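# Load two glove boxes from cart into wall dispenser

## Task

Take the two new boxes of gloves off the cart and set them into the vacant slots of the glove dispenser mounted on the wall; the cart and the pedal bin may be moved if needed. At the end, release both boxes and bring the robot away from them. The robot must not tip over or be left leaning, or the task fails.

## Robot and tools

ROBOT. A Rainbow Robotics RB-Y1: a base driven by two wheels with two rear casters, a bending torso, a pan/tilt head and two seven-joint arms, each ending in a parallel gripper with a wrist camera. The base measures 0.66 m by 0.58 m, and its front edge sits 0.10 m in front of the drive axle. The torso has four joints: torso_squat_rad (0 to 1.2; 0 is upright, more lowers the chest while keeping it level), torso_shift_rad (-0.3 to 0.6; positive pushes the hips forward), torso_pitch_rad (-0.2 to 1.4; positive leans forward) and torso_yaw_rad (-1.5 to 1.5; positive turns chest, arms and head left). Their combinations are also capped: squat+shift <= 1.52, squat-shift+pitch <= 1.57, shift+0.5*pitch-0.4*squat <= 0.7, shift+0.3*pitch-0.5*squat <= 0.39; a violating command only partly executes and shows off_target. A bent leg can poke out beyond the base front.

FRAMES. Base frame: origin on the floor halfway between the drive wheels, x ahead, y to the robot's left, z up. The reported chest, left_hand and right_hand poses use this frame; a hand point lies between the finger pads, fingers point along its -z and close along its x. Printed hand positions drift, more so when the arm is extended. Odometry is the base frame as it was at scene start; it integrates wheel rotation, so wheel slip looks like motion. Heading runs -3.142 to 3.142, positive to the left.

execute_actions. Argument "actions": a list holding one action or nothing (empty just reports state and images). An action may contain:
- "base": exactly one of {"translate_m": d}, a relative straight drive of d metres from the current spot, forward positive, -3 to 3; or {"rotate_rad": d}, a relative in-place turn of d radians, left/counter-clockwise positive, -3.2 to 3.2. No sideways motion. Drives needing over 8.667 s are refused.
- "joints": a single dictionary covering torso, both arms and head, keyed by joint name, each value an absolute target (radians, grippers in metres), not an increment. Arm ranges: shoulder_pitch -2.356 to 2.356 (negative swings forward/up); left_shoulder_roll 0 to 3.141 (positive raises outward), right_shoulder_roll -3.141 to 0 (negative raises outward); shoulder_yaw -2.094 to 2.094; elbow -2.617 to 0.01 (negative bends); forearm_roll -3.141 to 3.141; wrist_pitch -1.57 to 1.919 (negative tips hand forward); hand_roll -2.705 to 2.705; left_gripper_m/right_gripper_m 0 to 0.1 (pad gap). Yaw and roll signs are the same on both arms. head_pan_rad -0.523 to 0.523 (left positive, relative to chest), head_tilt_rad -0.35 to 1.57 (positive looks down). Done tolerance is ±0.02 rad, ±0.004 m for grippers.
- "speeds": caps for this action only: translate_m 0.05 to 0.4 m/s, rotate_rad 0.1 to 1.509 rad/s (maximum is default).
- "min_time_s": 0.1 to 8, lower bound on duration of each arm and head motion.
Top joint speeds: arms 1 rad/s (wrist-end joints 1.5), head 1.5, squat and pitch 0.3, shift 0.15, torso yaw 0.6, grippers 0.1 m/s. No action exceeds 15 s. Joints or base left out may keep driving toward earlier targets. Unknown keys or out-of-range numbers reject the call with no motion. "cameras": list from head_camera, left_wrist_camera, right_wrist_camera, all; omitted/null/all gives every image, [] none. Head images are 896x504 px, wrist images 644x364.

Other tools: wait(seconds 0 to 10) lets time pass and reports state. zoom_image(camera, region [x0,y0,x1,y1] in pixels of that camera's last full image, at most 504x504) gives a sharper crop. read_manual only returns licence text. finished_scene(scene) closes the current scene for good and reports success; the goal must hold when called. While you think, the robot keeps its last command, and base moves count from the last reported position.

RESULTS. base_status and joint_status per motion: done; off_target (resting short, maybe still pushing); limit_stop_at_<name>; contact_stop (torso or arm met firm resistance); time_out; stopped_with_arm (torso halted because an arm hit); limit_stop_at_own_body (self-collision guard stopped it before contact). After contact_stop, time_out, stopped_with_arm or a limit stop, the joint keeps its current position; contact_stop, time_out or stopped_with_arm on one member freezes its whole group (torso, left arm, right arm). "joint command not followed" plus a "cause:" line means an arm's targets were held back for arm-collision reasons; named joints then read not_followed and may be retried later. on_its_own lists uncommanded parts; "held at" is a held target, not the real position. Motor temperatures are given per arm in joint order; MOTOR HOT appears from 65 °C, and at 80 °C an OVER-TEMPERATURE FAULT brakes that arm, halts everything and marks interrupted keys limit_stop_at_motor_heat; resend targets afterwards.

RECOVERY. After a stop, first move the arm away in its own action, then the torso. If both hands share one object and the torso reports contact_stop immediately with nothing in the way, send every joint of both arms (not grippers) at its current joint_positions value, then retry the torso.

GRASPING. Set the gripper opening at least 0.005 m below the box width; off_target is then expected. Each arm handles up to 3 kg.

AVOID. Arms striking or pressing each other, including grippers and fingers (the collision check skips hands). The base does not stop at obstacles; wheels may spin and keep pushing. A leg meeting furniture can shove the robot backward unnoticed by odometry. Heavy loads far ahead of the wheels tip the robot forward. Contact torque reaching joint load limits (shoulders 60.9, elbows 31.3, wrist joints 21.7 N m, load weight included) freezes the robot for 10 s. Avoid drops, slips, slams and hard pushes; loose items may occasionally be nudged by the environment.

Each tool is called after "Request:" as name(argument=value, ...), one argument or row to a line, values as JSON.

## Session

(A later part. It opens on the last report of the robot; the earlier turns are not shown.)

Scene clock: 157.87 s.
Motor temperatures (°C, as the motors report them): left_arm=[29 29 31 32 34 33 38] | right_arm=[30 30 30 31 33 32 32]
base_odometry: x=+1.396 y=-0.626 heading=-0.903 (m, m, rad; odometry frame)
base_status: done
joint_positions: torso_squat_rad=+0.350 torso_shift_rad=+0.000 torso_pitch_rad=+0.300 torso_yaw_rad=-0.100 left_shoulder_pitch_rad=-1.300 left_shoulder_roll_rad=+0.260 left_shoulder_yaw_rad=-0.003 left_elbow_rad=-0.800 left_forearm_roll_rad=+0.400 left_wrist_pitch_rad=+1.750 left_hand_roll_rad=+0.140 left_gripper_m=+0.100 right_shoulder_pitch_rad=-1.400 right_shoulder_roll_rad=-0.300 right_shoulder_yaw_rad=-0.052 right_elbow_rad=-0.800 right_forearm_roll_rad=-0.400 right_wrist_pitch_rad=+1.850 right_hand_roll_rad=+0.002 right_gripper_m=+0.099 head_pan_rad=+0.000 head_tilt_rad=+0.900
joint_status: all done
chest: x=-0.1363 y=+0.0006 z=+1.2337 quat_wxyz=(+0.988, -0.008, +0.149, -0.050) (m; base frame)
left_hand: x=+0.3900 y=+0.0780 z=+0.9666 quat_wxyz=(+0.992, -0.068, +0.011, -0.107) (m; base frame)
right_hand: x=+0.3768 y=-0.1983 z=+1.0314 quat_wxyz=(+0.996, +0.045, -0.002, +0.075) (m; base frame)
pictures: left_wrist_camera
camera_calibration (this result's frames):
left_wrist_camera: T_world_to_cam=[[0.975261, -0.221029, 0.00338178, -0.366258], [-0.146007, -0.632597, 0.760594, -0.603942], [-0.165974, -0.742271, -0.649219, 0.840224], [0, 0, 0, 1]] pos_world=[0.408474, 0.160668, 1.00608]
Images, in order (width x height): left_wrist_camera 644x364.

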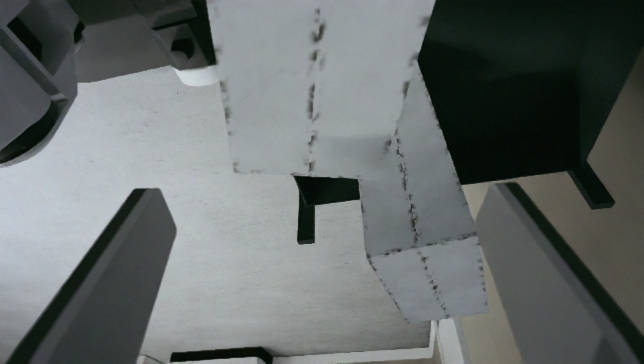

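Request:
execute_actions(
  actions=[
    {"joints":{"torso_squat_rad":0.58,"right_shoulder_pitch_rad":-1.55,"head_tilt_rad":0.7}},
  ],
  cameras=["head_camera","left_wrist_camera"],
)

Scene clock: 163.63 s.
Motor temperatures (°C, as the motors report them): left_arm=[29 29 31 32 34 33 38] | right_arm=[30 30 30 31 33 32 32]
base_odometry: x=+1.396 y=-0.626 heading=-0.903 (m, m, rad; odometry frame)
base_status: not commanded
joint_positions: torso_squat_rad=+0.580 torso_shift_rad=+0.001 torso_pitch_rad=+0.300 torso_yaw_rad=-0.100 left_shoulder_pitch_rad=-1.300 left_shoulder_roll_rad=+0.260 left_shoulder_yaw_rad=-0.003 left_elbow_rad=-0.800 left_forearm_roll_rad=+0.400 left_wrist_pitch_rad=+1.750 left_hand_roll_rad=+0.140 left_gripper_m=+0.100 right_shoulder_pitch_rad=-1.550 right_shoulder_roll_rad=-0.300 right_shoulder_yaw_rad=-0.052 right_elbow_rad=-0.800 right_forearm_roll_rad=-0.400 right_wrist_pitch_rad=+1.850 right_hand_roll_rad=+0.002 right_gripper_m=+0.099 head_pan_rad=+0.000 head_tilt_rad=+0.700
joint_status: all done
chest: x=-0.1363 y=+0.0006 z=+1.1617 quat_wxyz=(+0.988, -0.008, +0.149, -0.050) (m; base frame)
left_hand: x=+0.3900 y=+0.0779 z=+0.8946 quat_wxyz=(+0.992, -0.068, +0.011, -0.107) (m; base frame)
right_hand: x=+0.4099 y=-0.1697 z=+1.0335 quat_wxyz=(+0.991, +0.040, -0.071, +0.104) (m; base frame)
pictures: head_camera, left_wrist_camera
camera_calibration (this result's frames):
head_camera: T_world_to_cam=[[-0.126656, -0.989395, 0.0711093, -0.105748], [-0.851726, 0.071727, -0.519055, 0.717651], [0.508449, -0.126307, -0.851778, 1.11868], [0, 0, 0, 1]] pos_world=[0.0290546, -0.0148039, 1.33289]
left_wrist_camera: T_world_to_cam=[[0.975268, -0.220998, 0.00341969, -0.366062], [-0.146002, -0.632538, 0.760644, -0.549215], [-0.165938, -0.742331, -0.649161, 0.793379], [0, 0, 0, 1]] pos_world=[0.408474, 0.160651, 0.93404]
Images, in order (width x height): head_camera 896x504, left_wrist_camera 644x364.

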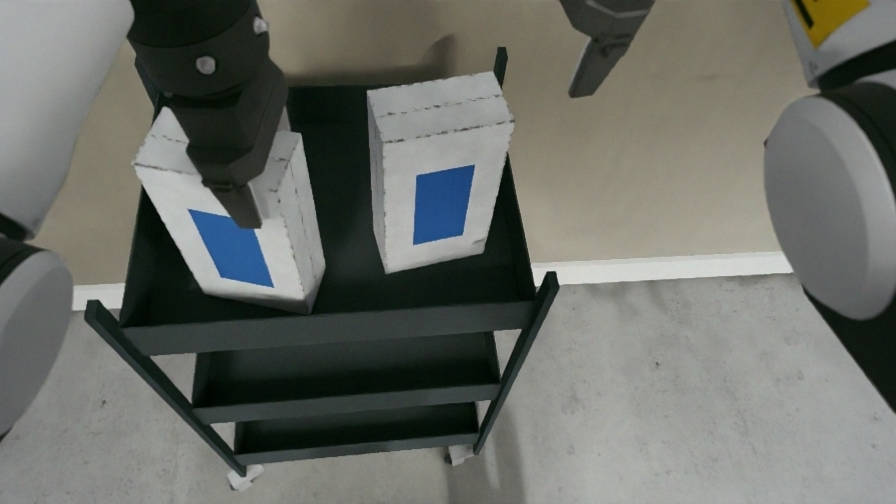

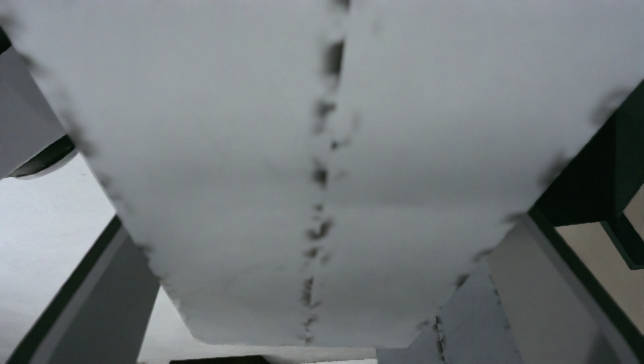

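Grip, lift.

Request:
execute_actions(
  actions=[
    {"joints":{"left_gripper_m":0.04}},
  ],
  cameras=[],
)

Request:
execute_actions(
  actions=[
    {"joints":{"torso_squat_rad":0.3,"left_shoulder_pitch_rad":-1.5,"left_wrist_pitch_rad":1.9,"left_shoulder_roll_rad":0.45}},
  ],
)

Scene clock: 168.27 s.
Motor temperatures (°C, as the motors report them): left_arm=[29 29 31 32 34 33 38] | right_arm=[30 30 30 31 33 32 32]
base_odometry: x=+1.396 y=-0.626 heading=-0.903 (m, m, rad; odometry frame)
base_status: not commanded
joint_positions: torso_squat_rad=+0.580 torso_shift_rad=+0.001 torso_pitch_rad=+0.300 torso_yaw_rad=-0.100 left_shoulder_pitch_rad=-1.300 left_shoulder_roll_rad=+0.260 left_shoulder_yaw_rad=-0.003 left_elbow_rad=-0.800 left_forearm_roll_rad=+0.400 left_wrist_pitch_rad=+1.750 left_hand_roll_rad=+0.140 left_gripper_m=+0.061 right_shoulder_pitch_rad=-1.550 right_shoulder_roll_rad=-0.300 right_shoulder_yaw_rad=-0.052 right_elbow_rad=-0.800 right_forearm_roll_rad=-0.400 right_wrist_pitch_rad=+1.850 right_hand_roll_rad=+0.002 right_gripper_m=+0.099 head_pan_rad=+0.000 head_tilt_rad=+0.700
joint_status: left_gripper_m off_target (ended at +0.061, target +0.040)
chest: x=-0.1363 y=+0.0006 z=+1.1617 quat_wxyz=(+0.988, -0.008, +0.149, -0.050) (m; base frame)
left_hand: x=+0.3900 y=+0.0779 z=+0.8946 quat_wxyz=(+0.992, -0.068, +0.011, -0.107) (m; base frame)
right_hand: x=+0.4099 y=-0.1697 z=+1.0335 quat_wxyz=(+0.991, +0.040, -0.071, +0.104) (m; base frame)
pictures: none
No camera images: the call's "cameras" was empty. Leave "cameras" out to get every camera's image.

Scene clock: 170.03 s.
Motor temperatures (°C, as the motors report them): left_arm=[30 29 31 32 34 33 38] | right_arm=[30 30 30 31 33 32 32]
base_odometry: x=+1.396 y=-0.626 heading=-0.903 (m, m, rad; odometry frame)
base_status: not commanded
joint_positions: torso_squat_rad=+0.300 torso_shift_rad=+0.001 torso_pitch_rad=+0.300 torso_yaw_rad=-0.100 left_shoulder_pitch_rad=-1.500 left_shoulder_roll_rad=+0.450 left_shoulder_yaw_rad=-0.003 left_elbow_rad=-0.800 left_forearm_roll_rad=+0.400 left_wrist_pitch_rad=+1.900 left_hand_roll_rad=+0.140 left_gripper_m=+0.061 right_shoulder_pitch_rad=-1.550 right_shoulder_roll_rad=-0.300 right_shoulder_yaw_rad=-0.052 right_elbow_rad=-0.800 right_forearm_roll_rad=-0.400 right_wrist_pitch_rad=+1.850 right_hand_roll_rad=+0.002 right_gripper_m=+0.099 head_pan_rad=+0.000 head_tilt_rad=+0.700
joint_status: all done
chest: x=-0.1360 y=+0.0007 z=+1.2448 quat_wxyz=(+0.988, -0.008, +0.149, -0.050) (m; base frame)
left_hand: x=+0.4379 y=+0.1510 z=+1.1003 quat_wxyz=(+0.997, -0.020, -0.042, -0.065) (m; base frame)
right_hand: x=+0.4101 y=-0.1696 z=+1.1163 quat_wxyz=(+0.991, +0.040, -0.070, +0.104) (m; base frame)
pictures: head_camera, left_wrist_camera, right_wrist_camera
camera_calibration (this result's frames):
head_camera: T_world_to_cam=[[-0.126615, -0.989395, 0.071181, -0.111622], [-0.851961, 0.0717121, -0.518671, 0.760526], [0.508066, -0.126315, -0.852006, 1.18961], [0, 0, 0, 1]] pos_world=[0.0294045, -0.0147118, 1.41596]
left_wrist_camera: T_world_to_cam=[[0.985897, -0.136897, 0.0962585, -0.516856], [-0.165363, -0.708496, 0.686067, -0.550449], [-0.0257217, -0.692309, -0.721142, 0.999312], [0, 0, 0, 1]] pos_world=[0.444247, 0.231086, 1.14804]
right_wrist_camera: T_world_to_cam=[[-0.963599, -0.200591, -0.176748, 0.560431], [-0.266661, 0.673629, 0.689287, -0.517187], [-0.0192024, 0.711328, -0.702598, 1.00276], [0, 0, 0, 1]] pos_world=[0.421372, -0.252478, 1.16008]
Images, in order (width x height): head_camera 896x504, left_wrist_camera 644x364, right_wrist_camera 644x364.

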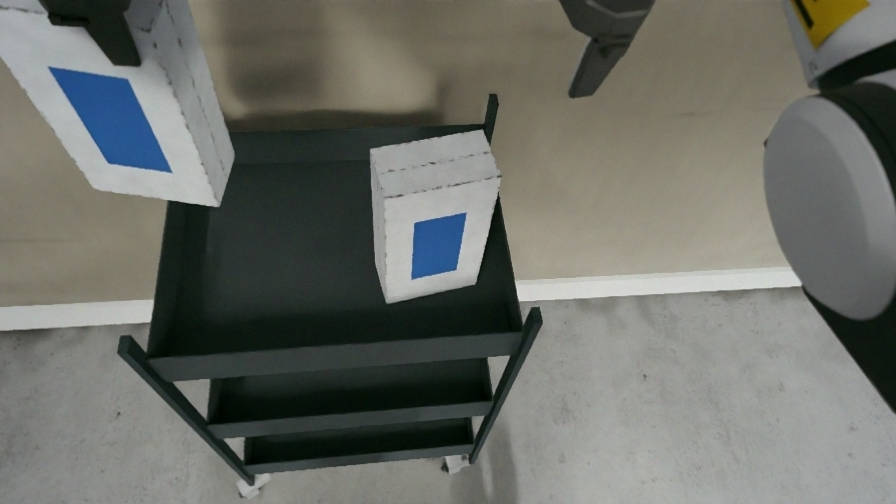

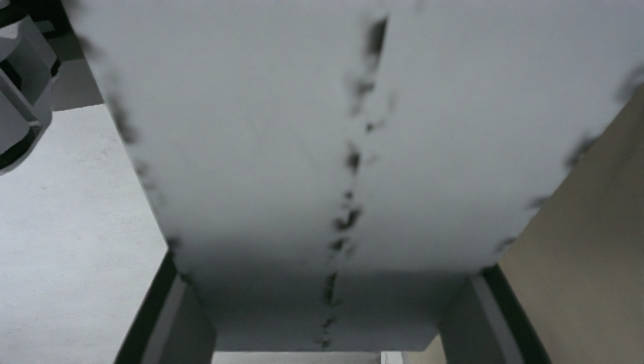

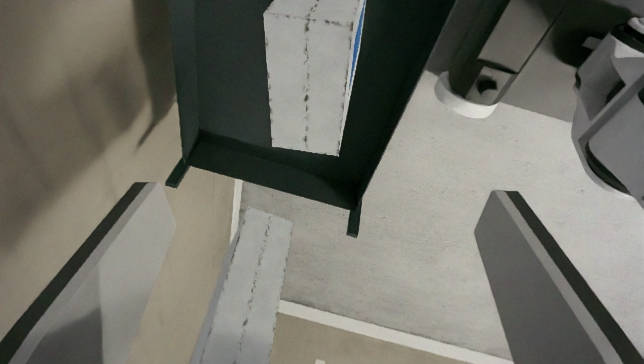

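Request:
execute_actions(
  actions=[
    {"joints":{"torso_yaw_rad":0.05,"right_shoulder_pitch_rad":-1.4,"right_hand_roll_rad":-0.22,"right_elbow_rad":-0.75,"right_wrist_pitch_rad":1.8}},
  ],
)

Scene clock: 180.97 s.
Motor temperatures (°C, as the motors report them): left_arm=[30 29 31 32 34 33 38] | right_arm=[30 30 30 31 33 32 32]
base_odometry: x=+1.396 y=-0.626 heading=-0.903 (m, m, rad; odometry frame)
base_status: not commanded
joint_positions: torso_squat_rad=+0.300 torso_shift_rad=+0.001 torso_pitch_rad=+0.300 torso_yaw_rad=+0.050 left_shoulder_pitch_rad=-1.500 left_shoulder_roll_rad=+0.450 left_shoulder_yaw_rad=-0.003 left_elbow_rad=-0.800 left_forearm_roll_rad=+0.400 left_wrist_pitch_rad=+1.900 left_hand_roll_rad=+0.140 left_gripper_m=+0.061 right_shoulder_pitch_rad=-1.400 right_shoulder_roll_rad=-0.300 right_shoulder_yaw_rad=-0.052 right_elbow_rad=-0.750 right_forearm_roll_rad=-0.400 right_wrist_pitch_rad=+1.800 right_hand_roll_rad=-0.220 right_gripper_m=+0.099 head_pan_rad=+0.000 head_tilt_rad=+0.700
joint_status: all done
chest: x=-0.1361 y=+0.0007 z=+1.2448 quat_wxyz=(+0.988, +0.004, +0.149, +0.025) (m; base frame)
left_hand: x=+0.4100 y=+0.2376 z=+1.1089 quat_wxyz=(+0.999, +0.005, -0.042, +0.005) (m; base frame)
right_hand: x=+0.4025 y=-0.1150 z=+1.0231 quat_wxyz=(+0.997, +0.069, +0.007, +0.026) (m; base frame)
pictures: head_camera, left_wrist_camera, right_wrist_camera
camera_calibration (this result's frames):
head_camera: T_world_to_cam=[[0.0161853, -0.999504, 0.0270262, -0.037186], [-0.85508, -0.0278463, -0.517748, 0.758989], [0.518244, -0.0147296, -0.855106, 1.19481], [0, 0, 0, 1]] pos_world=[0.0303929, 0.00156657, 1.41566]
left_wrist_camera: T_world_to_cam=[[0.995648, 0.00110304, 0.0931869, -0.511739], [-0.0603405, -0.754402, 0.653633, -0.495777], [0.0710214, -0.656411, -0.751053, 1.04975], [0, 0, 0, 1]] pos_world=[0.405042, 0.315619, 1.16016]
right_wrist_camera: T_world_to_cam=[[-0.998498, -0.0512107, -0.0194759, 0.41794], [-0.0484486, 0.659287, 0.750329, -0.643658], [-0.0255847, 0.750146, -0.660777, 0.862549], [0, 0, 0, 1]] pos_world=[0.408196, -0.201279, 1.06105]
Images, in order (width x height): head_camera 896x504, left_wrist_camera 644x364, right_wrist_camera 644x364.

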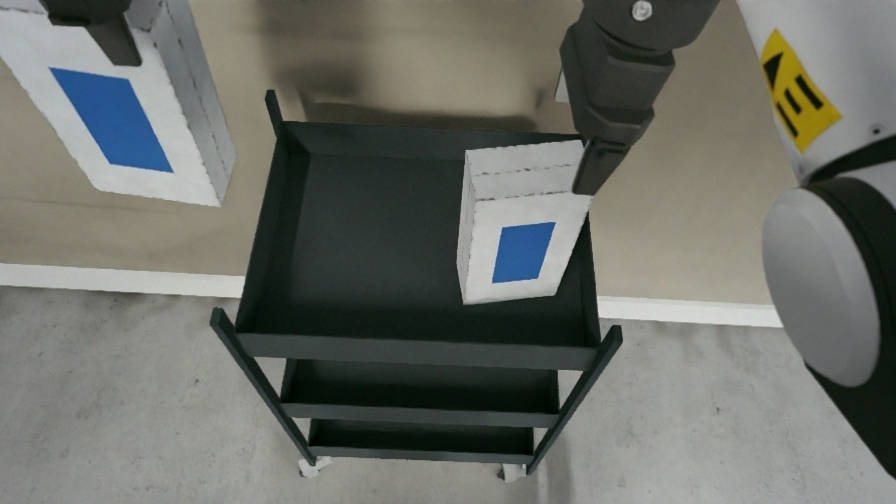

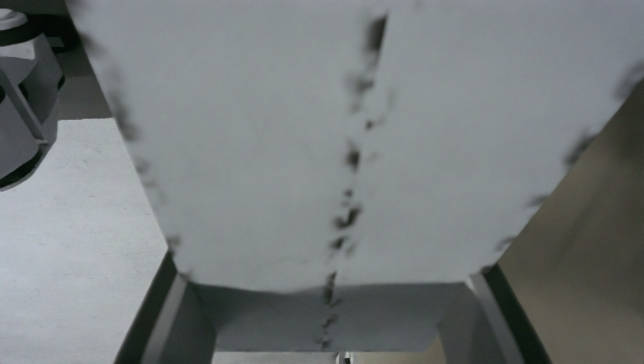

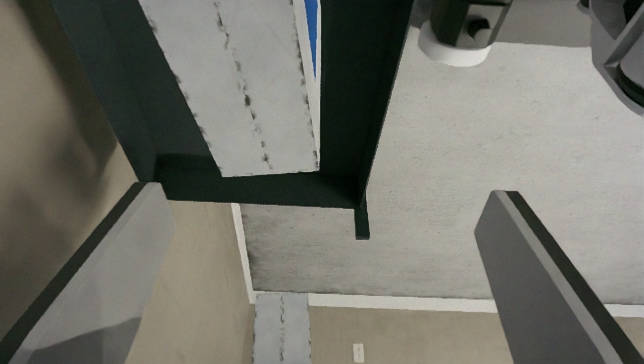

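Request:
execute_actions(
  actions=[
    {"base":{"translate_m":0.03},"joints":{"torso_yaw_rad":0.12,"right_hand_roll_rad":-0.18,"right_shoulder_pitch_rad":-1.33,"right_wrist_pitch_rad":1.73}},
  ],
  cameras=["head_camera","right_wrist_camera"],
)

Scene clock: 186.07 s.
Motor temperatures (°C, as the motors report them): left_arm=[30 29 31 32 34 33 38] | right_arm=[30 30 30 31 33 32 32]
base_odometry: x=+1.415 y=-0.650 heading=-0.904 (m, m, rad; odometry frame)
base_status: done
joint_positions: torso_squat_rad=+0.300 torso_shift_rad=+0.001 torso_pitch_rad=+0.300 torso_yaw_rad=+0.120 left_shoulder_pitch_rad=-1.500 left_shoulder_roll_rad=+0.450 left_shoulder_yaw_rad=-0.003 left_elbow_rad=-0.800 left_forearm_roll_rad=+0.400 left_wrist_pitch_rad=+1.900 left_hand_roll_rad=+0.140 left_gripper_m=+0.061 right_shoulder_pitch_rad=-1.330 right_shoulder_roll_rad=-0.300 right_shoulder_yaw_rad=-0.052 right_elbow_rad=-0.750 right_forearm_roll_rad=-0.400 right_wrist_pitch_rad=+1.730 right_hand_roll_rad=-0.180 right_gripper_m=+0.099 head_pan_rad=+0.000 head_tilt_rad=+0.700
joint_status: all done
chest: x=-0.1360 y=+0.0008 z=+1.2448 quat_wxyz=(+0.987, +0.009, +0.149, +0.059) (m; base frame)
left_hand: x=+0.3930 y=+0.2763 z=+1.1140 quat_wxyz=(+0.998, +0.017, -0.041, +0.038) (m; base frame)
right_hand: x=+0.4070 y=-0.0838 z=+0.9872 quat_wxyz=(+0.994, +0.083, +0.006, +0.064) (m; base frame)
pictures: head_camera, right_wrist_camera
camera_calibration (this result's frames):
head_camera: T_world_to_cam=[[0.0829396, -0.996534, 0.006411, -0.00240939], [-0.851767, -0.0742275, -0.518636, 0.760676], [0.517314, 0.0375547, -0.854971, 1.19442], [0, 0, 0, 1]] pos_world=[0.0302282, 0.00920585, 1.41572]
right_wrist_camera: T_world_to_cam=[[-0.991782, -0.124676, -0.0286958, 0.423487], [-0.101648, 0.63172, 0.768504, -0.635707], [-0.0776862, 0.765105, -0.639202, 0.81662], [0, 0, 0, 1]] pos_world=[0.418828, -0.170413, 1.02268]
Images, in order (width x height): head_camera 896x504, right_wrist_camera 644x364.

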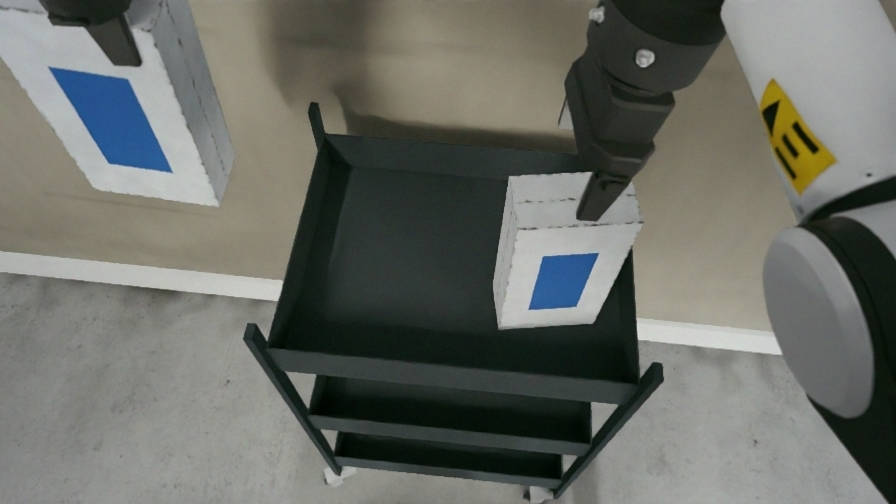

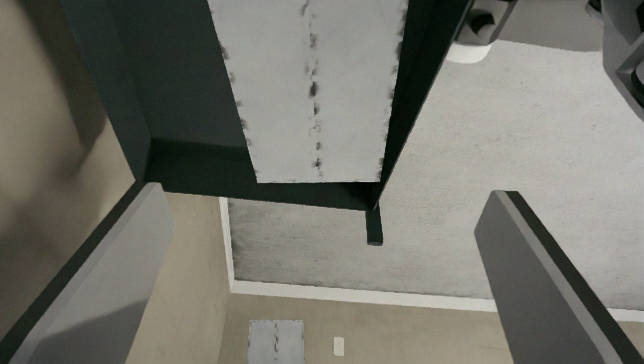

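Centered. Squat down ~0.09.

Request:
execute_actions(
  actions=[
    {"joints":{"torso_squat_rad":0.59}},
  ],
  cameras=["head_camera","right_wrist_camera"],
)

Request:
execute_actions(
  actions=[
    {"joints":{"right_gripper_m":0.04}},
  ],
  cameras=[],
)

Request:
execute_actions(
  actions=[
    {"joints":{"torso_squat_rad":0.1,"torso_yaw_rad":0,"head_tilt_rad":0.5}},
  ],
  cameras=["head_camera"],
)

Scene clock: 194.23 s.
Motor temperatures (°C, as the motors report them): left_arm=[30 29 31 32 34 33 38] | right_arm=[30 30 30 31 33 32 32]
base_odometry: x=+1.415 y=-0.650 heading=-0.904 (m, m, rad; odometry frame)
base_status: not commanded
joint_positions: torso_squat_rad=+0.590 torso_shift_rad=+0.001 torso_pitch_rad=+0.300 torso_yaw_rad=+0.120 left_shoulder_pitch_rad=-1.500 left_shoulder_roll_rad=+0.450 left_shoulder_yaw_rad=-0.003 left_elbow_rad=-0.800 left_forearm_roll_rad=+0.400 left_wrist_pitch_rad=+1.900 left_hand_roll_rad=+0.140 left_gripper_m=+0.061 right_shoulder_pitch_rad=-1.330 right_shoulder_roll_rad=-0.300 right_shoulder_yaw_rad=-0.052 right_elbow_rad=-0.750 right_forearm_roll_rad=-0.400 right_wrist_pitch_rad=+1.730 right_hand_roll_rad=-0.180 right_gripper_m=+0.099 head_pan_rad=+0.000 head_tilt_rad=+0.700
joint_status: all done
chest: x=-0.1362 y=+0.0007 z=+1.1578 quat_wxyz=(+0.987, +0.009, +0.149, +0.059) (m; base frame)
left_hand: x=+0.3928 y=+0.2763 z=+1.0271 quat_wxyz=(+0.998, +0.017, -0.041, +0.038) (m; base frame)
right_hand: x=+0.4068 y=-0.0839 z=+0.9003 quat_wxyz=(+0.994, +0.083, +0.005, +0.064) (m; base frame)
pictures: head_camera, right_wrist_camera
camera_calibration (this result's frames):
head_camera: T_world_to_cam=[[0.0829382, -0.996534, 0.00643357, -0.0019456], [-0.851626, -0.0742278, -0.518868, 0.715638], [0.517547, 0.0375549, -0.85483, 1.11998], [0, 0, 0, 1]] pos_world=[0.0299732, 0.00912042, 1.32873]
right_wrist_camera: T_world_to_cam=[[-0.991775, -0.124676, -0.028967, 0.421087], [-0.101858, 0.63172, 0.768476, -0.568781], [-0.0775114, 0.765105, -0.639223, 0.761081], [0, 0, 0, 1]] pos_world=[0.41868, -0.170498, 0.935792]
Images, in order (width x height): head_camera 896x504, right_wrist_camera 644x364.

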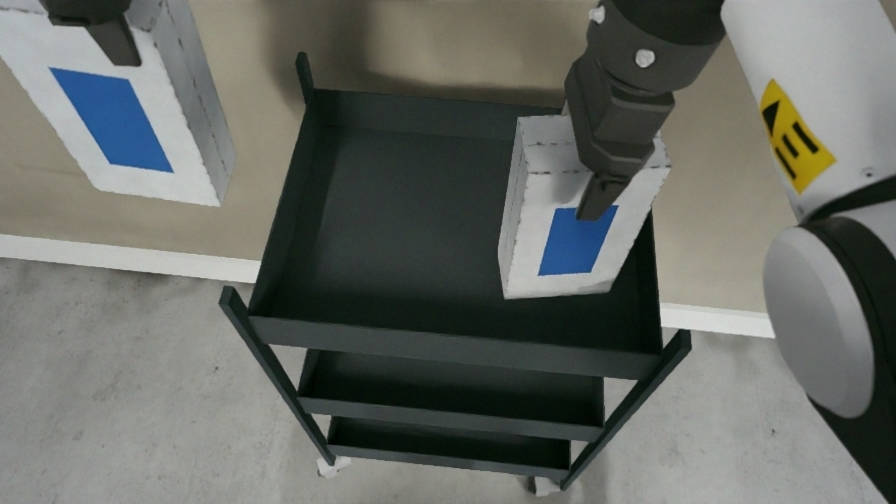

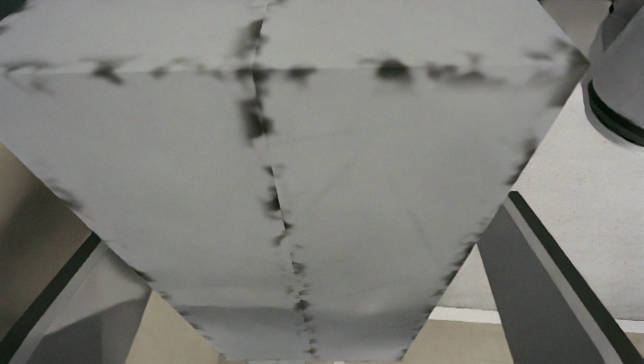

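Scene clock: 195.30 s.
Motor temperatures (°C, as the motors report them): left_arm=[30 30 31 32 34 33 38] | right_arm=[30 30 30 31 33 32 32]
base_odometry: x=+1.415 y=-0.650 heading=-0.904 (m, m, rad; odometry frame)
base_status: not commanded
joint_positions: torso_squat_rad=+0.590 torso_shift_rad=+0.001 torso_pitch_rad=+0.300 torso_yaw_rad=+0.120 left_shoulder_pitch_rad=-1.500 left_shoulder_roll_rad=+0.450 left_shoulder_yaw_rad=-0.003 left_elbow_rad=-0.800 left_forearm_roll_rad=+0.400 left_wrist_pitch_rad=+1.900 left_hand_roll_rad=+0.140 left_gripper_m=+0.061 right_shoulder_pitch_rad=-1.330 right_shoulder_roll_rad=-0.300 right_shoulder_yaw_rad=-0.052 right_elbow_rad=-0.750 right_forearm_roll_rad=-0.400 right_wrist_pitch_rad=+1.730 right_hand_roll_rad=-0.180 right_gripper_m=+0.061 head_pan_rad=+0.000 head_tilt_rad=+0.700
joint_status: right_gripper_m off_target (ended at +0.061, target +0.040)
chest: x=-0.1362 y=+0.0007 z=+1.1578 quat_wxyz=(+0.987, +0.009, +0.149, +0.059) (m; base frame)
left_hand: x=+0.3928 y=+0.2763 z=+1.0271 quat_wxyz=(+0.998, +0.017, -0.041, +0.038) (m; base frame)
right_hand: x=+0.4068 y=-0.0839 z=+0.9003 quat_wxyz=(+0.994, +0.083, +0.005, +0.064) (m; base frame)
pictures: none
No camera images: the call's "cameras" was empty. Leave "cameras" out to get every camera's image.

Scene clock: 197.80 s.
Motor temperatures (°C, as the motors report them): left_arm=[30 30 31 32 34 33 38] | right_arm=[30 30 30 31 33 32 32]
base_odometry: x=+1.415 y=-0.650 heading=-0.904 (m, m, rad; odometry frame)
base_status: not commanded
joint_positions: torso_squat_rad=+0.100 torso_shift_rad=+0.001 torso_pitch_rad=+0.301 torso_yaw_rad=+0.000 left_shoulder_pitch_rad=-1.500 left_shoulder_roll_rad=+0.450 left_shoulder_yaw_rad=-0.003 left_elbow_rad=-0.800 left_forearm_roll_rad=+0.400 left_wrist_pitch_rad=+1.900 left_hand_roll_rad=+0.140 left_gripper_m=+0.061 right_shoulder_pitch_rad=-1.330 right_shoulder_roll_rad=-0.300 right_shoulder_yaw_rad=-0.052 right_elbow_rad=-0.750 right_forearm_roll_rad=-0.400 right_wrist_pitch_rad=+1.730 right_hand_roll_rad=-0.180 right_gripper_m=+0.061 head_pan_rad=+0.000 head_tilt_rad=+0.500
joint_status: all done
chest: x=-0.1359 y=+0.0008 z=+1.2726 quat_wxyz=(+0.989, +0.000, +0.150, +0.000) (m; base frame)
left_hand: x=+0.4208 y=+0.2093 z=+1.1331 quat_wxyz=(+0.999, -0.003, -0.041, -0.018) (m; base frame)
right_hand: x=+0.3932 y=-0.1544 z=+1.0190 quat_wxyz=(+0.998, +0.066, +0.002, +0.006) (m; base frame)
pictures: head_camera
camera_calibration (this result's frames):
head_camera: T_world_to_cam=[[-0.039071, -0.998631, 0.0347926, -0.0533499], [-0.73596, 0.00520699, -0.677005, 1.0122], [0.675897, -0.0520572, -0.735155, 1.05237], [0, 0, 0, 1]] pos_world=[0.0315634, -0.00376399, 1.46078]
Images, in order (width x height): head_camera 896x504.

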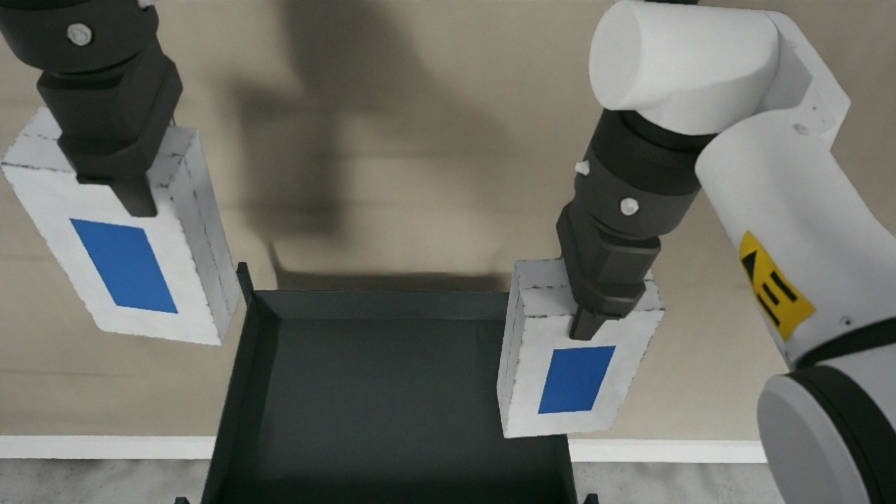

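Request:
execute_actions(
  actions=[
    {"base":{"translate_m":-0.4}},
  ],
  cameras=[],
)

Request:
execute_actions(
  actions=[
    {"base":{"rotate_rad":2.275},"speeds":{"rotate_rad":0.8}},
  ],
  cameras=[],
)

Request:
execute_actions(
  actions=[
    {"base":{"translate_m":1.82},"joints":{"head_tilt_rad":0.1}},
  ],
  cameras=[],
)

Request:
execute_actions(
  actions=[
    {"base":{"rotate_rad":-0.67},"speeds":{"rotate_rad":0.8}},
  ],
  cameras=["head_camera"],
)

Scene clock: 211.83 s.
Motor temperatures (°C, as the motors report them): left_arm=[31 30 31 33 34 33 38] | right_arm=[30 30 30 31 33 32 32]
base_odometry: x=+1.168 y=-0.336 heading=-0.906 (m, m, rad; odometry frame)
base_status: done
joint_positions: torso_squat_rad=+0.100 torso_shift_rad=+0.001 torso_pitch_rad=+0.300 torso_yaw_rad=+0.000 left_shoulder_pitch_rad=-1.500 left_shoulder_roll_rad=+0.450 left_shoulder_yaw_rad=-0.003 left_elbow_rad=-0.800 left_forearm_roll_rad=+0.400 left_wrist_pitch_rad=+1.900 left_hand_roll_rad=+0.140 left_gripper_m=+0.061 right_shoulder_pitch_rad=-1.329 right_shoulder_roll_rad=-0.300 right_shoulder_yaw_rad=-0.052 right_elbow_rad=-0.750 right_forearm_roll_rad=-0.400 right_wrist_pitch_rad=+1.730 right_hand_roll_rad=-0.180 right_gripper_m=+0.060 head_pan_rad=+0.000 head_tilt_rad=+0.500
joint_status: not commanded
chest: x=-0.1361 y=+0.0008 z=+1.2726 quat_wxyz=(+0.989, +0.000, +0.150, +0.000) (m; base frame)
left_hand: x=+0.4207 y=+0.2093 z=+1.1333 quat_wxyz=(+0.999, -0.003, -0.041, -0.018) (m; base frame)
right_hand: x=+0.3930 y=-0.1544 z=+1.0191 quat_wxyz=(+0.998, +0.066, +0.002, +0.006) (m; base frame)
pictures: none
No camera images: the call's "cameras" was empty. Leave "cameras" out to get every camera's image.

Scene clock: 216.63 s.
Motor temperatures (°C, as the motors report them): left_arm=[31 30 31 33 34 33 38] | right_arm=[30 30 30 31 33 32 32]
base_odometry: x=+1.167 y=-0.336 heading=+1.369 (m, m, rad; odometry frame)
base_status: done
joint_positions: torso_squat_rad=+0.100 torso_shift_rad=+0.001 torso_pitch_rad=+0.300 torso_yaw_rad=+0.000 left_shoulder_pitch_rad=-1.500 left_shoulder_roll_rad=+0.450 left_shoulder_yaw_rad=-0.003 left_elbow_rad=-0.800 left_forearm_roll_rad=+0.400 left_wrist_pitch_rad=+1.900 left_hand_roll_rad=+0.140 left_gripper_m=+0.061 right_shoulder_pitch_rad=-1.329 right_shoulder_roll_rad=-0.300 right_shoulder_yaw_rad=-0.052 right_elbow_rad=-0.750 right_forearm_roll_rad=-0.400 right_wrist_pitch_rad=+1.730 right_hand_roll_rad=-0.180 right_gripper_m=+0.060 head_pan_rad=+0.000 head_tilt_rad=+0.500
joint_status: not commanded
chest: x=-0.1361 y=+0.0008 z=+1.2726 quat_wxyz=(+0.989, +0.000, +0.150, +0.000) (m; base frame)
left_hand: x=+0.4207 y=+0.2093 z=+1.1333 quat_wxyz=(+0.999, -0.003, -0.041, -0.018) (m; base frame)
right_hand: x=+0.3930 y=-0.1544 z=+1.0190 quat_wxyz=(+0.998, +0.066, +0.002, +0.006) (m; base frame)
pictures: none
No camera images: the call's "cameras" was empty. Leave "cameras" out to get every camera's image.

Scene clock: 222.57 s.
Motor temperatures (°C, as the motors report them): left_arm=[31 30 31 33 34 33 38] | right_arm=[31 30 30 31 33 32 32]
base_odometry: x=+1.532 y=+1.448 heading=+1.370 (m, m, rad; odometry frame)
base_status: done
joint_positions: torso_squat_rad=+0.100 torso_shift_rad=+0.001 torso_pitch_rad=+0.300 torso_yaw_rad=+0.000 left_shoulder_pitch_rad=-1.500 left_shoulder_roll_rad=+0.450 left_shoulder_yaw_rad=-0.003 left_elbow_rad=-0.800 left_forearm_roll_rad=+0.400 left_wrist_pitch_rad=+1.900 left_hand_roll_rad=+0.140 left_gripper_m=+0.061 right_shoulder_pitch_rad=-1.329 right_shoulder_roll_rad=-0.300 right_shoulder_yaw_rad=-0.052 right_elbow_rad=-0.750 right_forearm_roll_rad=-0.400 right_wrist_pitch_rad=+1.730 right_hand_roll_rad=-0.180 right_gripper_m=+0.060 head_pan_rad=+0.000 head_tilt_rad=+0.100
joint_status: all done
chest: x=-0.1359 y=+0.0008 z=+1.2726 quat_wxyz=(+0.989, +0.000, +0.150, +0.000) (m; base frame)
left_hand: x=+0.4208 y=+0.2093 z=+1.1331 quat_wxyz=(+0.999, -0.003, -0.041, -0.018) (m; base frame)
right_hand: x=+0.3931 y=-0.1544 z=+1.0189 quat_wxyz=(+0.998, +0.066, +0.002, +0.006) (m; base frame)
pictures: none
No camera images: the call's "cameras" was empty. Leave "cameras" out to get every camera's image.

Scene clock: 225.23 s.
Motor temperatures (°C, as the motors report them): left_arm=[31 30 31 33 34 33 38] | right_arm=[31 30 30 31 33 32 32]
base_odometry: x=+1.532 y=+1.447 heading=+0.700 (m, m, rad; odometry frame)
base_status: done
joint_positions: torso_squat_rad=+0.100 torso_shift_rad=+0.001 torso_pitch_rad=+0.300 torso_yaw_rad=+0.000 left_shoulder_pitch_rad=-1.500 left_shoulder_roll_rad=+0.450 left_shoulder_yaw_rad=-0.003 left_elbow_rad=-0.800 left_forearm_roll_rad=+0.400 left_wrist_pitch_rad=+1.900 left_hand_roll_rad=+0.140 left_gripper_m=+0.061 right_shoulder_pitch_rad=-1.329 right_shoulder_roll_rad=-0.300 right_shoulder_yaw_rad=-0.052 right_elbow_rad=-0.750 right_forearm_roll_rad=-0.400 right_wrist_pitch_rad=+1.730 right_hand_roll_rad=-0.180 right_gripper_m=+0.060 head_pan_rad=+0.000 head_tilt_rad=+0.100
joint_status: not commanded
chest: x=-0.1359 y=+0.0008 z=+1.2726 quat_wxyz=(+0.989, +0.000, +0.150, +0.000) (m; base frame)
left_hand: x=+0.4208 y=+0.2093 z=+1.1331 quat_wxyz=(+0.999, -0.003, -0.041, -0.018) (m; base frame)
right_hand: x=+0.3931 y=-0.1544 z=+1.0189 quat_wxyz=(+0.998, +0.066, +0.002, +0.006) (m; base frame)
pictures: head_camera
camera_calibration (this result's frames):
head_camera: T_world_to_cam=[[-0.0494452, -0.998634, 0.016871, -0.0278434], [-0.41416, 0.00512941, -0.91019, 1.3699], [0.90886, -0.0519918, -0.413848, 0.59717], [0, 0, 0, 1]] pos_world=[0.0232382, -0.00378419, 1.49448]
Images, in order (width x height): head_camera 896x504.

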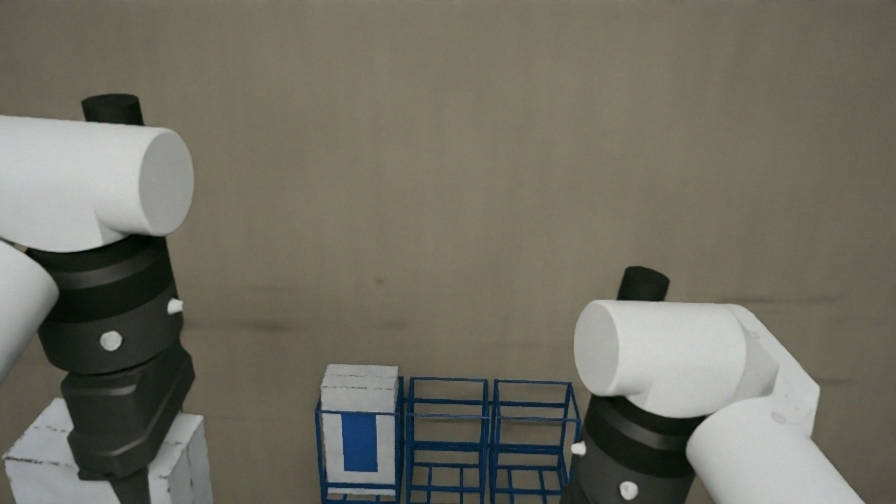

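Request:
execute_actions(
  actions=[
    {"base":{"translate_m":0.2},"joints":{"head_tilt_rad":0.42}},
  ],
  cameras=["head_camera"],
)

Scene clock: 231.73 s.
Motor temperatures (°C, as the motors report them): left_arm=[31 30 31 33 34 33 38] | right_arm=[31 30 30 32 33 32 32]
base_odometry: x=+1.685 y=+1.576 heading=+0.699 (m, m, rad; odometry frame)
base_status: done
joint_positions: torso_squat_rad=+0.100 torso_shift_rad=+0.001 torso_pitch_rad=+0.301 torso_yaw_rad=+0.000 left_shoulder_pitch_rad=-1.500 left_shoulder_roll_rad=+0.450 left_shoulder_yaw_rad=-0.003 left_elbow_rad=-0.800 left_forearm_roll_rad=+0.400 left_wrist_pitch_rad=+1.900 left_hand_roll_rad=+0.140 left_gripper_m=+0.061 right_shoulder_pitch_rad=-1.329 right_shoulder_roll_rad=-0.300 right_shoulder_yaw_rad=-0.052 right_elbow_rad=-0.750 right_forearm_roll_rad=-0.400 right_wrist_pitch_rad=+1.730 right_hand_roll_rad=-0.180 right_gripper_m=+0.060 head_pan_rad=+0.000 head_tilt_rad=+0.420
joint_status: all done
chest: x=-0.1358 y=+0.0008 z=+1.2726 quat_wxyz=(+0.989, +0.000, +0.150, +0.000) (m; base frame)
left_hand: x=+0.4209 y=+0.2093 z=+1.1331 quat_wxyz=(+0.999, -0.003, -0.041, -0.018) (m; base frame)
right_hand: x=+0.3931 y=-0.1544 z=+1.0188 quat_wxyz=(+0.998, +0.066, +0.002, +0.006) (m; base frame)
pictures: head_camera
camera_calibration (this result's frames):
head_camera: T_world_to_cam=[[-0.0417599, -0.99863, 0.031547, -0.048795], [-0.679517, 0.00523958, -0.733641, 1.09793], [0.73247, -0.0520735, -0.678805, 0.973334], [0, 0, 0, 1]] pos_world=[0.0310842, -0.00379595, 1.46773]
Images, in order (width x height): head_camera 896x504.

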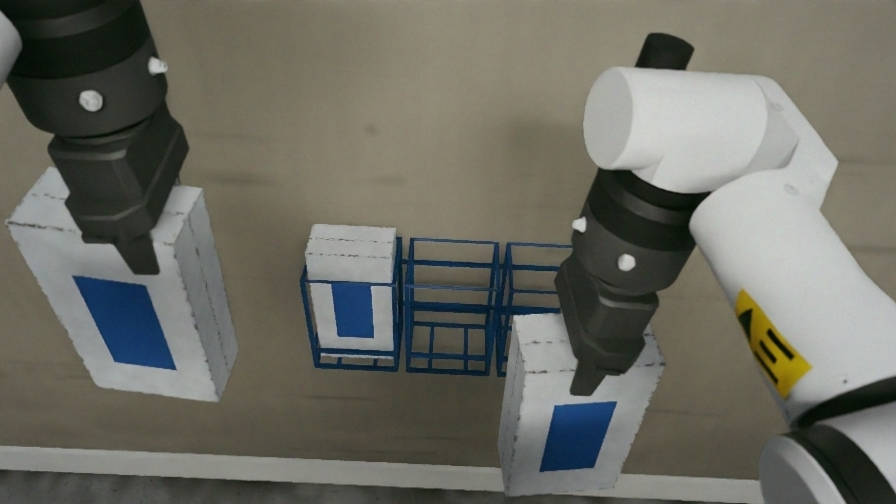

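Request:
zoom_image(
  camera="head_camera",
  region=[280,200,600,400],
)

Region (280, 200, 600, 400) of head_camera's 896x504 image, scaled by 1.575, with more detail than that image has; it fills the top 315 rows of this view, and the rest is white.

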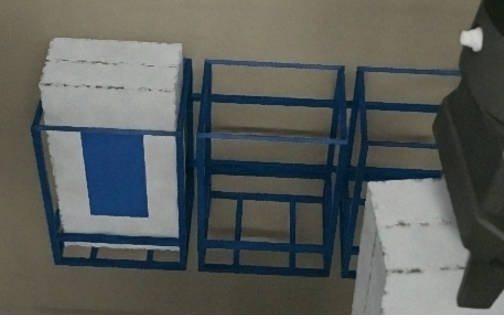

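Request:
execute_actions(
  actions=[
    {"joints":{"left_shoulder_pitch_rad":-1.1,"left_elbow_rad":-1.25,"left_shoulder_roll_rad":0.7,"right_shoulder_pitch_rad":-1.48,"right_wrist_pitch_rad":1.88,"right_shoulder_roll_rad":-0.36},"min_time_s":1.5},
  ],
  cameras=["head_camera"],
)

Scene clock: 256.03 s.
Motor temperatures (°C, as the motors report them): left_arm=[31 30 31 33 34 33 38] | right_arm=[31 30 30 32 33 32 32]
base_odometry: x=+1.685 y=+1.576 heading=+0.699 (m, m, rad; odometry frame)
base_status: not commanded
joint_positions: torso_squat_rad=+0.100 torso_shift_rad=+0.001 torso_pitch_rad=+0.301 torso_yaw_rad=+0.000 left_shoulder_pitch_rad=-1.100 left_shoulder_roll_rad=+0.700 left_shoulder_yaw_rad=-0.003 left_elbow_rad=-1.249 left_forearm_roll_rad=+0.400 left_wrist_pitch_rad=+1.900 left_hand_roll_rad=+0.140 left_gripper_m=+0.061 right_shoulder_pitch_rad=-1.479 right_shoulder_roll_rad=-0.360 right_shoulder_yaw_rad=-0.052 right_elbow_rad=-0.750 right_forearm_roll_rad=-0.400 right_wrist_pitch_rad=+1.880 right_hand_roll_rad=-0.180 right_gripper_m=+0.060 head_pan_rad=+0.000 head_tilt_rad=+0.420
joint_status: all done
chest: x=-0.1358 y=+0.0008 z=+1.2726 quat_wxyz=(+0.989, +0.000, +0.150, +0.000) (m; base frame)
left_hand: x=+0.3855 y=+0.3695 z=+1.1027 quat_wxyz=(+0.989, +0.104, -0.094, +0.039) (m; base frame)
right_hand: x=+0.4059 y=-0.1650 z=+1.0997 quat_wxyz=(+0.999, +0.045, -0.004, +0.014) (m; base frame)
pictures: head_camera
camera_calibration (this result's frames):
head_camera: T_world_to_cam=[[-0.0417619, -0.99863, 0.0315346, -0.0487874], [-0.679509, 0.00524942, -0.733649, 1.09793], [0.732478, -0.0520666, -0.678797, 0.973333], [0, 0, 0, 1]] pos_world=[0.0310711, -0.00380594, 1.46773]
Images, in order (width x height): head_camera 896x504.

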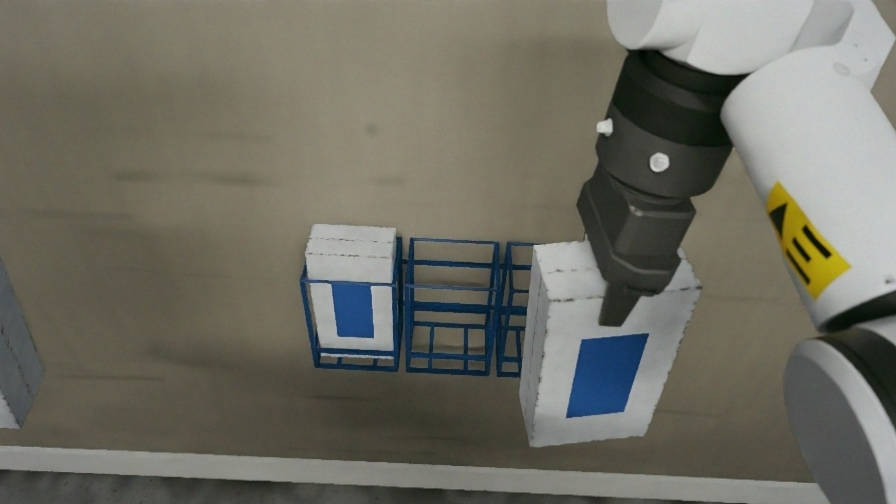

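Request:
execute_actions(
  actions=[
    {"base":{"translate_m":0.12},"joints":{"torso_pitch_rad":0.24,"torso_squat_rad":0,"right_wrist_pitch_rad":1.915,"head_tilt_rad":0.55}},
  ],
  cameras=["head_camera"],
)

Scene clock: 269.03 s.
Motor temperatures (°C, as the motors report them): left_arm=[31 30 31 33 34 33 38] | right_arm=[31 30 30 32 33 32 32]
base_odometry: x=+1.776 y=+1.653 heading=+0.699 (m, m, rad; odometry frame)
base_status: done
joint_positions: torso_squat_rad=+0.000 torso_shift_rad=+0.001 torso_pitch_rad=+0.241 torso_yaw_rad=+0.000 left_shoulder_pitch_rad=-1.100 left_shoulder_roll_rad=+0.700 left_shoulder_yaw_rad=-0.003 left_elbow_rad=-1.250 left_forearm_roll_rad=+0.400 left_wrist_pitch_rad=+1.900 left_hand_roll_rad=+0.140 left_gripper_m=+0.061 right_shoulder_pitch_rad=-1.479 right_shoulder_roll_rad=-0.360 right_shoulder_yaw_rad=-0.052 right_elbow_rad=-0.750 right_forearm_roll_rad=-0.400 right_wrist_pitch_rad=+1.915 right_hand_roll_rad=-0.180 right_gripper_m=+0.060 head_pan_rad=+0.000 head_tilt_rad=+0.550
joint_status: all done
chest: x=-0.1538 y=+0.0008 z=+1.2810 quat_wxyz=(+0.993, +0.000, +0.120, +0.000) (m; base frame)
left_hand: x=+0.3767 y=+0.3696 z=+1.1427 quat_wxyz=(+0.986, +0.102, -0.124, +0.042) (m; base frame)
right_hand: x=+0.3895 y=-0.1666 z=+1.1406 quat_wxyz=(+0.999, +0.042, -0.017, +0.016) (m; base frame)
pictures: head_camera
camera_calibration (this result's frames):
head_camera: T_world_to_cam=[[-0.0394504, -0.998631, 0.0343596, -0.0543574], [-0.729125, 0.00525717, -0.68436, 1.01095], [0.683242, -0.0520508, -0.728334, 1.07212], [0, 0, 0, 1]] pos_world=[0.0024498, -0.00379302, 1.47459]
Images, in order (width x height): head_camera 896x504.

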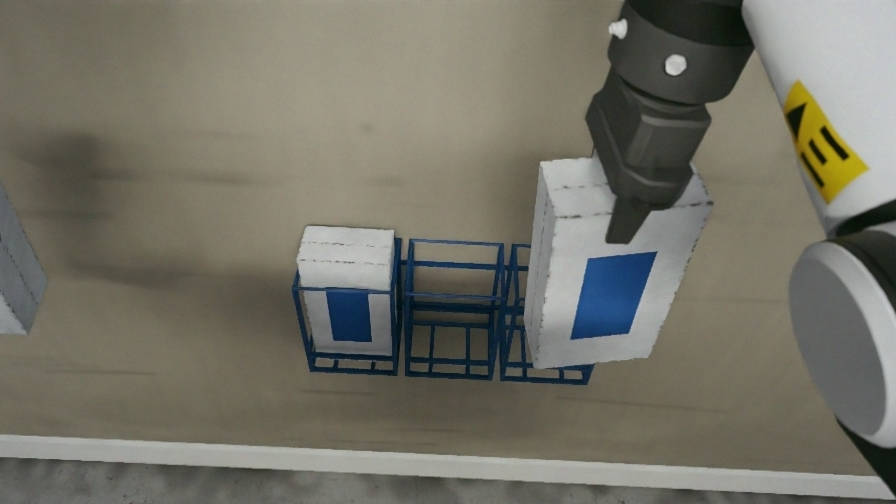

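Request:
execute_actions(
  actions=[
    {"base":{"translate_m":0.14},"joints":{"head_tilt_rad":0.7},"speeds":{"translate_m":0.1}},
  ],
  cameras=["head_camera","right_wrist_camera"],
)

Scene clock: 274.13 s.
Motor temperatures (°C, as the motors report them): left_arm=[31 30 31 33 34 33 38] | right_arm=[31 30 30 32 33 32 32]
base_odometry: x=+1.884 y=+1.743 heading=+0.698 (m, m, rad; odometry frame)
base_status: done
joint_positions: torso_squat_rad=+0.000 torso_shift_rad=+0.001 torso_pitch_rad=+0.241 torso_yaw_rad=+0.000 left_shoulder_pitch_rad=-1.100 left_shoulder_roll_rad=+0.700 left_shoulder_yaw_rad=-0.003 left_elbow_rad=-1.250 left_forearm_roll_rad=+0.400 left_wrist_pitch_rad=+1.900 left_hand_roll_rad=+0.140 left_gripper_m=+0.061 right_shoulder_pitch_rad=-1.479 right_shoulder_roll_rad=-0.360 right_shoulder_yaw_rad=-0.052 right_elbow_rad=-0.750 right_forearm_roll_rad=-0.400 right_wrist_pitch_rad=+1.915 right_hand_roll_rad=-0.180 right_gripper_m=+0.060 head_pan_rad=+0.000 head_tilt_rad=+0.700
joint_status: all done
chest: x=-0.1537 y=+0.0008 z=+1.2810 quat_wxyz=(+0.993, +0.000, +0.120, +0.000) (m; base frame)
left_hand: x=+0.3768 y=+0.3696 z=+1.1426 quat_wxyz=(+0.986, +0.103, -0.124, +0.042) (m; base frame)
right_hand: x=+0.3896 y=-0.1666 z=+1.1406 quat_wxyz=(+0.999, +0.042, -0.017, +0.016) (m; base frame)
pictures: head_camera, right_wrist_camera
camera_calibration (this result's frames):
head_camera: T_world_to_cam=[[-0.0339308, -0.998629, 0.0398577, -0.0619699], [-0.823228, 0.00531344, -0.567686, 0.831509], [0.566696, -0.052074, -0.82228, 1.20031], [0, 0, 0, 1]] pos_world=[0.00220617, -0.00379796, 1.4615]
right_wrist_camera: T_world_to_cam=[[-0.997389, -0.0310783, -0.0651838, 0.459747], [-0.0682593, 0.700335, 0.710543, -0.638494], [0.023568, 0.713137, -0.700628, 0.998662], [0, 0, 0, 1]] pos_world=[0.391427, -0.250734, 1.18334]
Images, in order (width x height): head_camera 896x504, right_wrist_camera 644x364.

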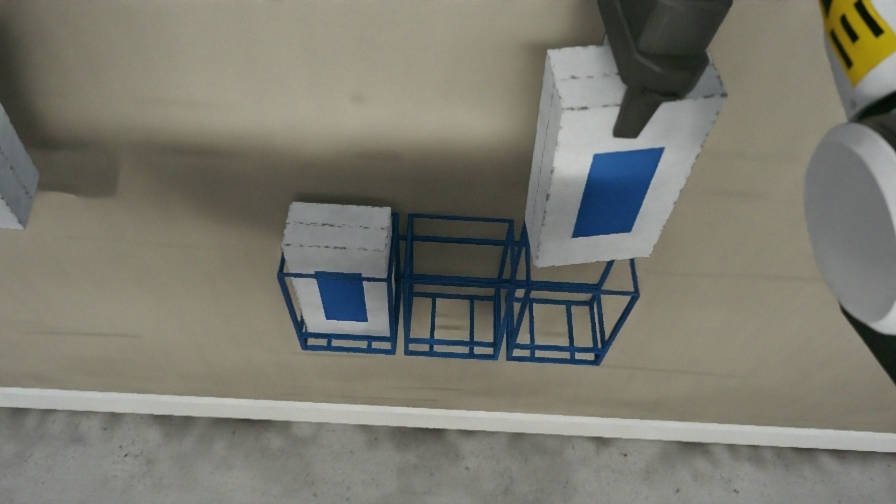

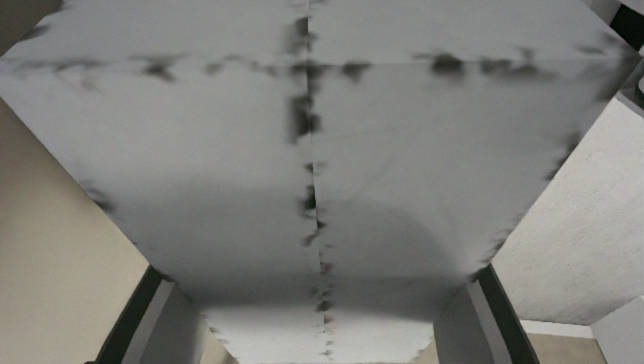

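Request:
execute_actions(
  actions=[
    {"base":{"translate_m":0.015},"joints":{"torso_squat_rad":0.42},"speeds":{"translate_m":0.05}},
  ],
  cameras=["head_camera"],
)

Scene clock: 282.50 s.
Motor temperatures (°C, as the motors report them): left_arm=[31 30 31 33 34 33 38] | right_arm=[31 30 30 32 33 32 32]
base_odometry: x=+1.895 y=+1.753 heading=+0.697 (m, m, rad; odometry frame)
base_status: done
joint_positions: torso_squat_rad=+0.420 torso_shift_rad=+0.001 torso_pitch_rad=+0.240 torso_yaw_rad=+0.000 left_shoulder_pitch_rad=-1.100 left_shoulder_roll_rad=+0.700 left_shoulder_yaw_rad=-0.003 left_elbow_rad=-1.250 left_forearm_roll_rad=+0.400 left_wrist_pitch_rad=+1.900 left_hand_roll_rad=+0.140 left_gripper_m=+0.061 right_shoulder_pitch_rad=-1.479 right_shoulder_roll_rad=-0.360 right_shoulder_yaw_rad=-0.052 right_elbow_rad=-0.750 right_forearm_roll_rad=-0.400 right_wrist_pitch_rad=+1.915 right_hand_roll_rad=-0.180 right_gripper_m=+0.060 head_pan_rad=+0.000 head_tilt_rad=+0.700
joint_status: all done
chest: x=-0.1540 y=+0.0007 z=+1.2202 quat_wxyz=(+0.993, +0.000, +0.120, +0.000) (m; base frame)
left_hand: x=+0.3766 y=+0.3696 z=+1.0820 quat_wxyz=(+0.986, +0.103, -0.124, +0.042) (m; base frame)
right_hand: x=+0.3894 y=-0.1667 z=+1.0800 quat_wxyz=(+0.999, +0.042, -0.017, +0.016) (m; base frame)
pictures: head_camera
camera_calibration (this result's frames):
head_camera: T_world_to_cam=[[-0.0339437, -0.998629, 0.0398461, -0.0596022], [-0.823038, 0.00531321, -0.567961, 0.797158], [0.566971, -0.0520736, -0.82209, 1.15028], [0, 0, 0, 1]] pos_world=[0.00189347, -0.00385685, 1.40076]
Images, in order (width x height): head_camera 896x504.

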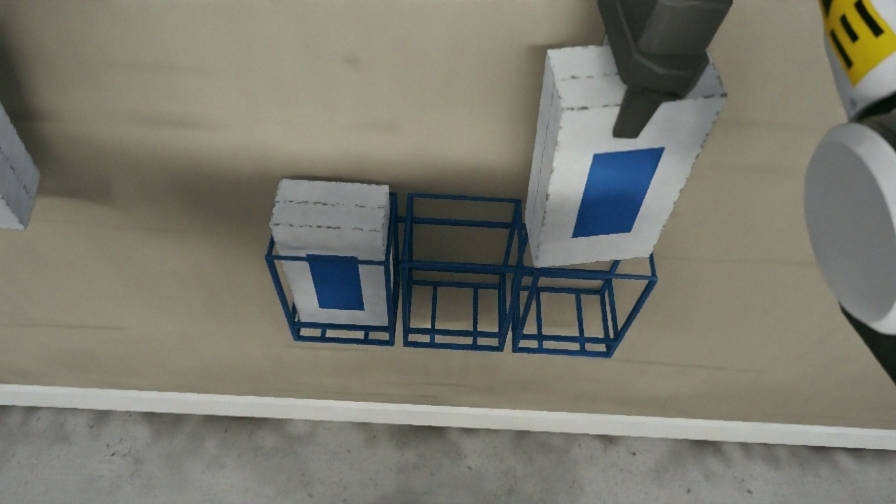

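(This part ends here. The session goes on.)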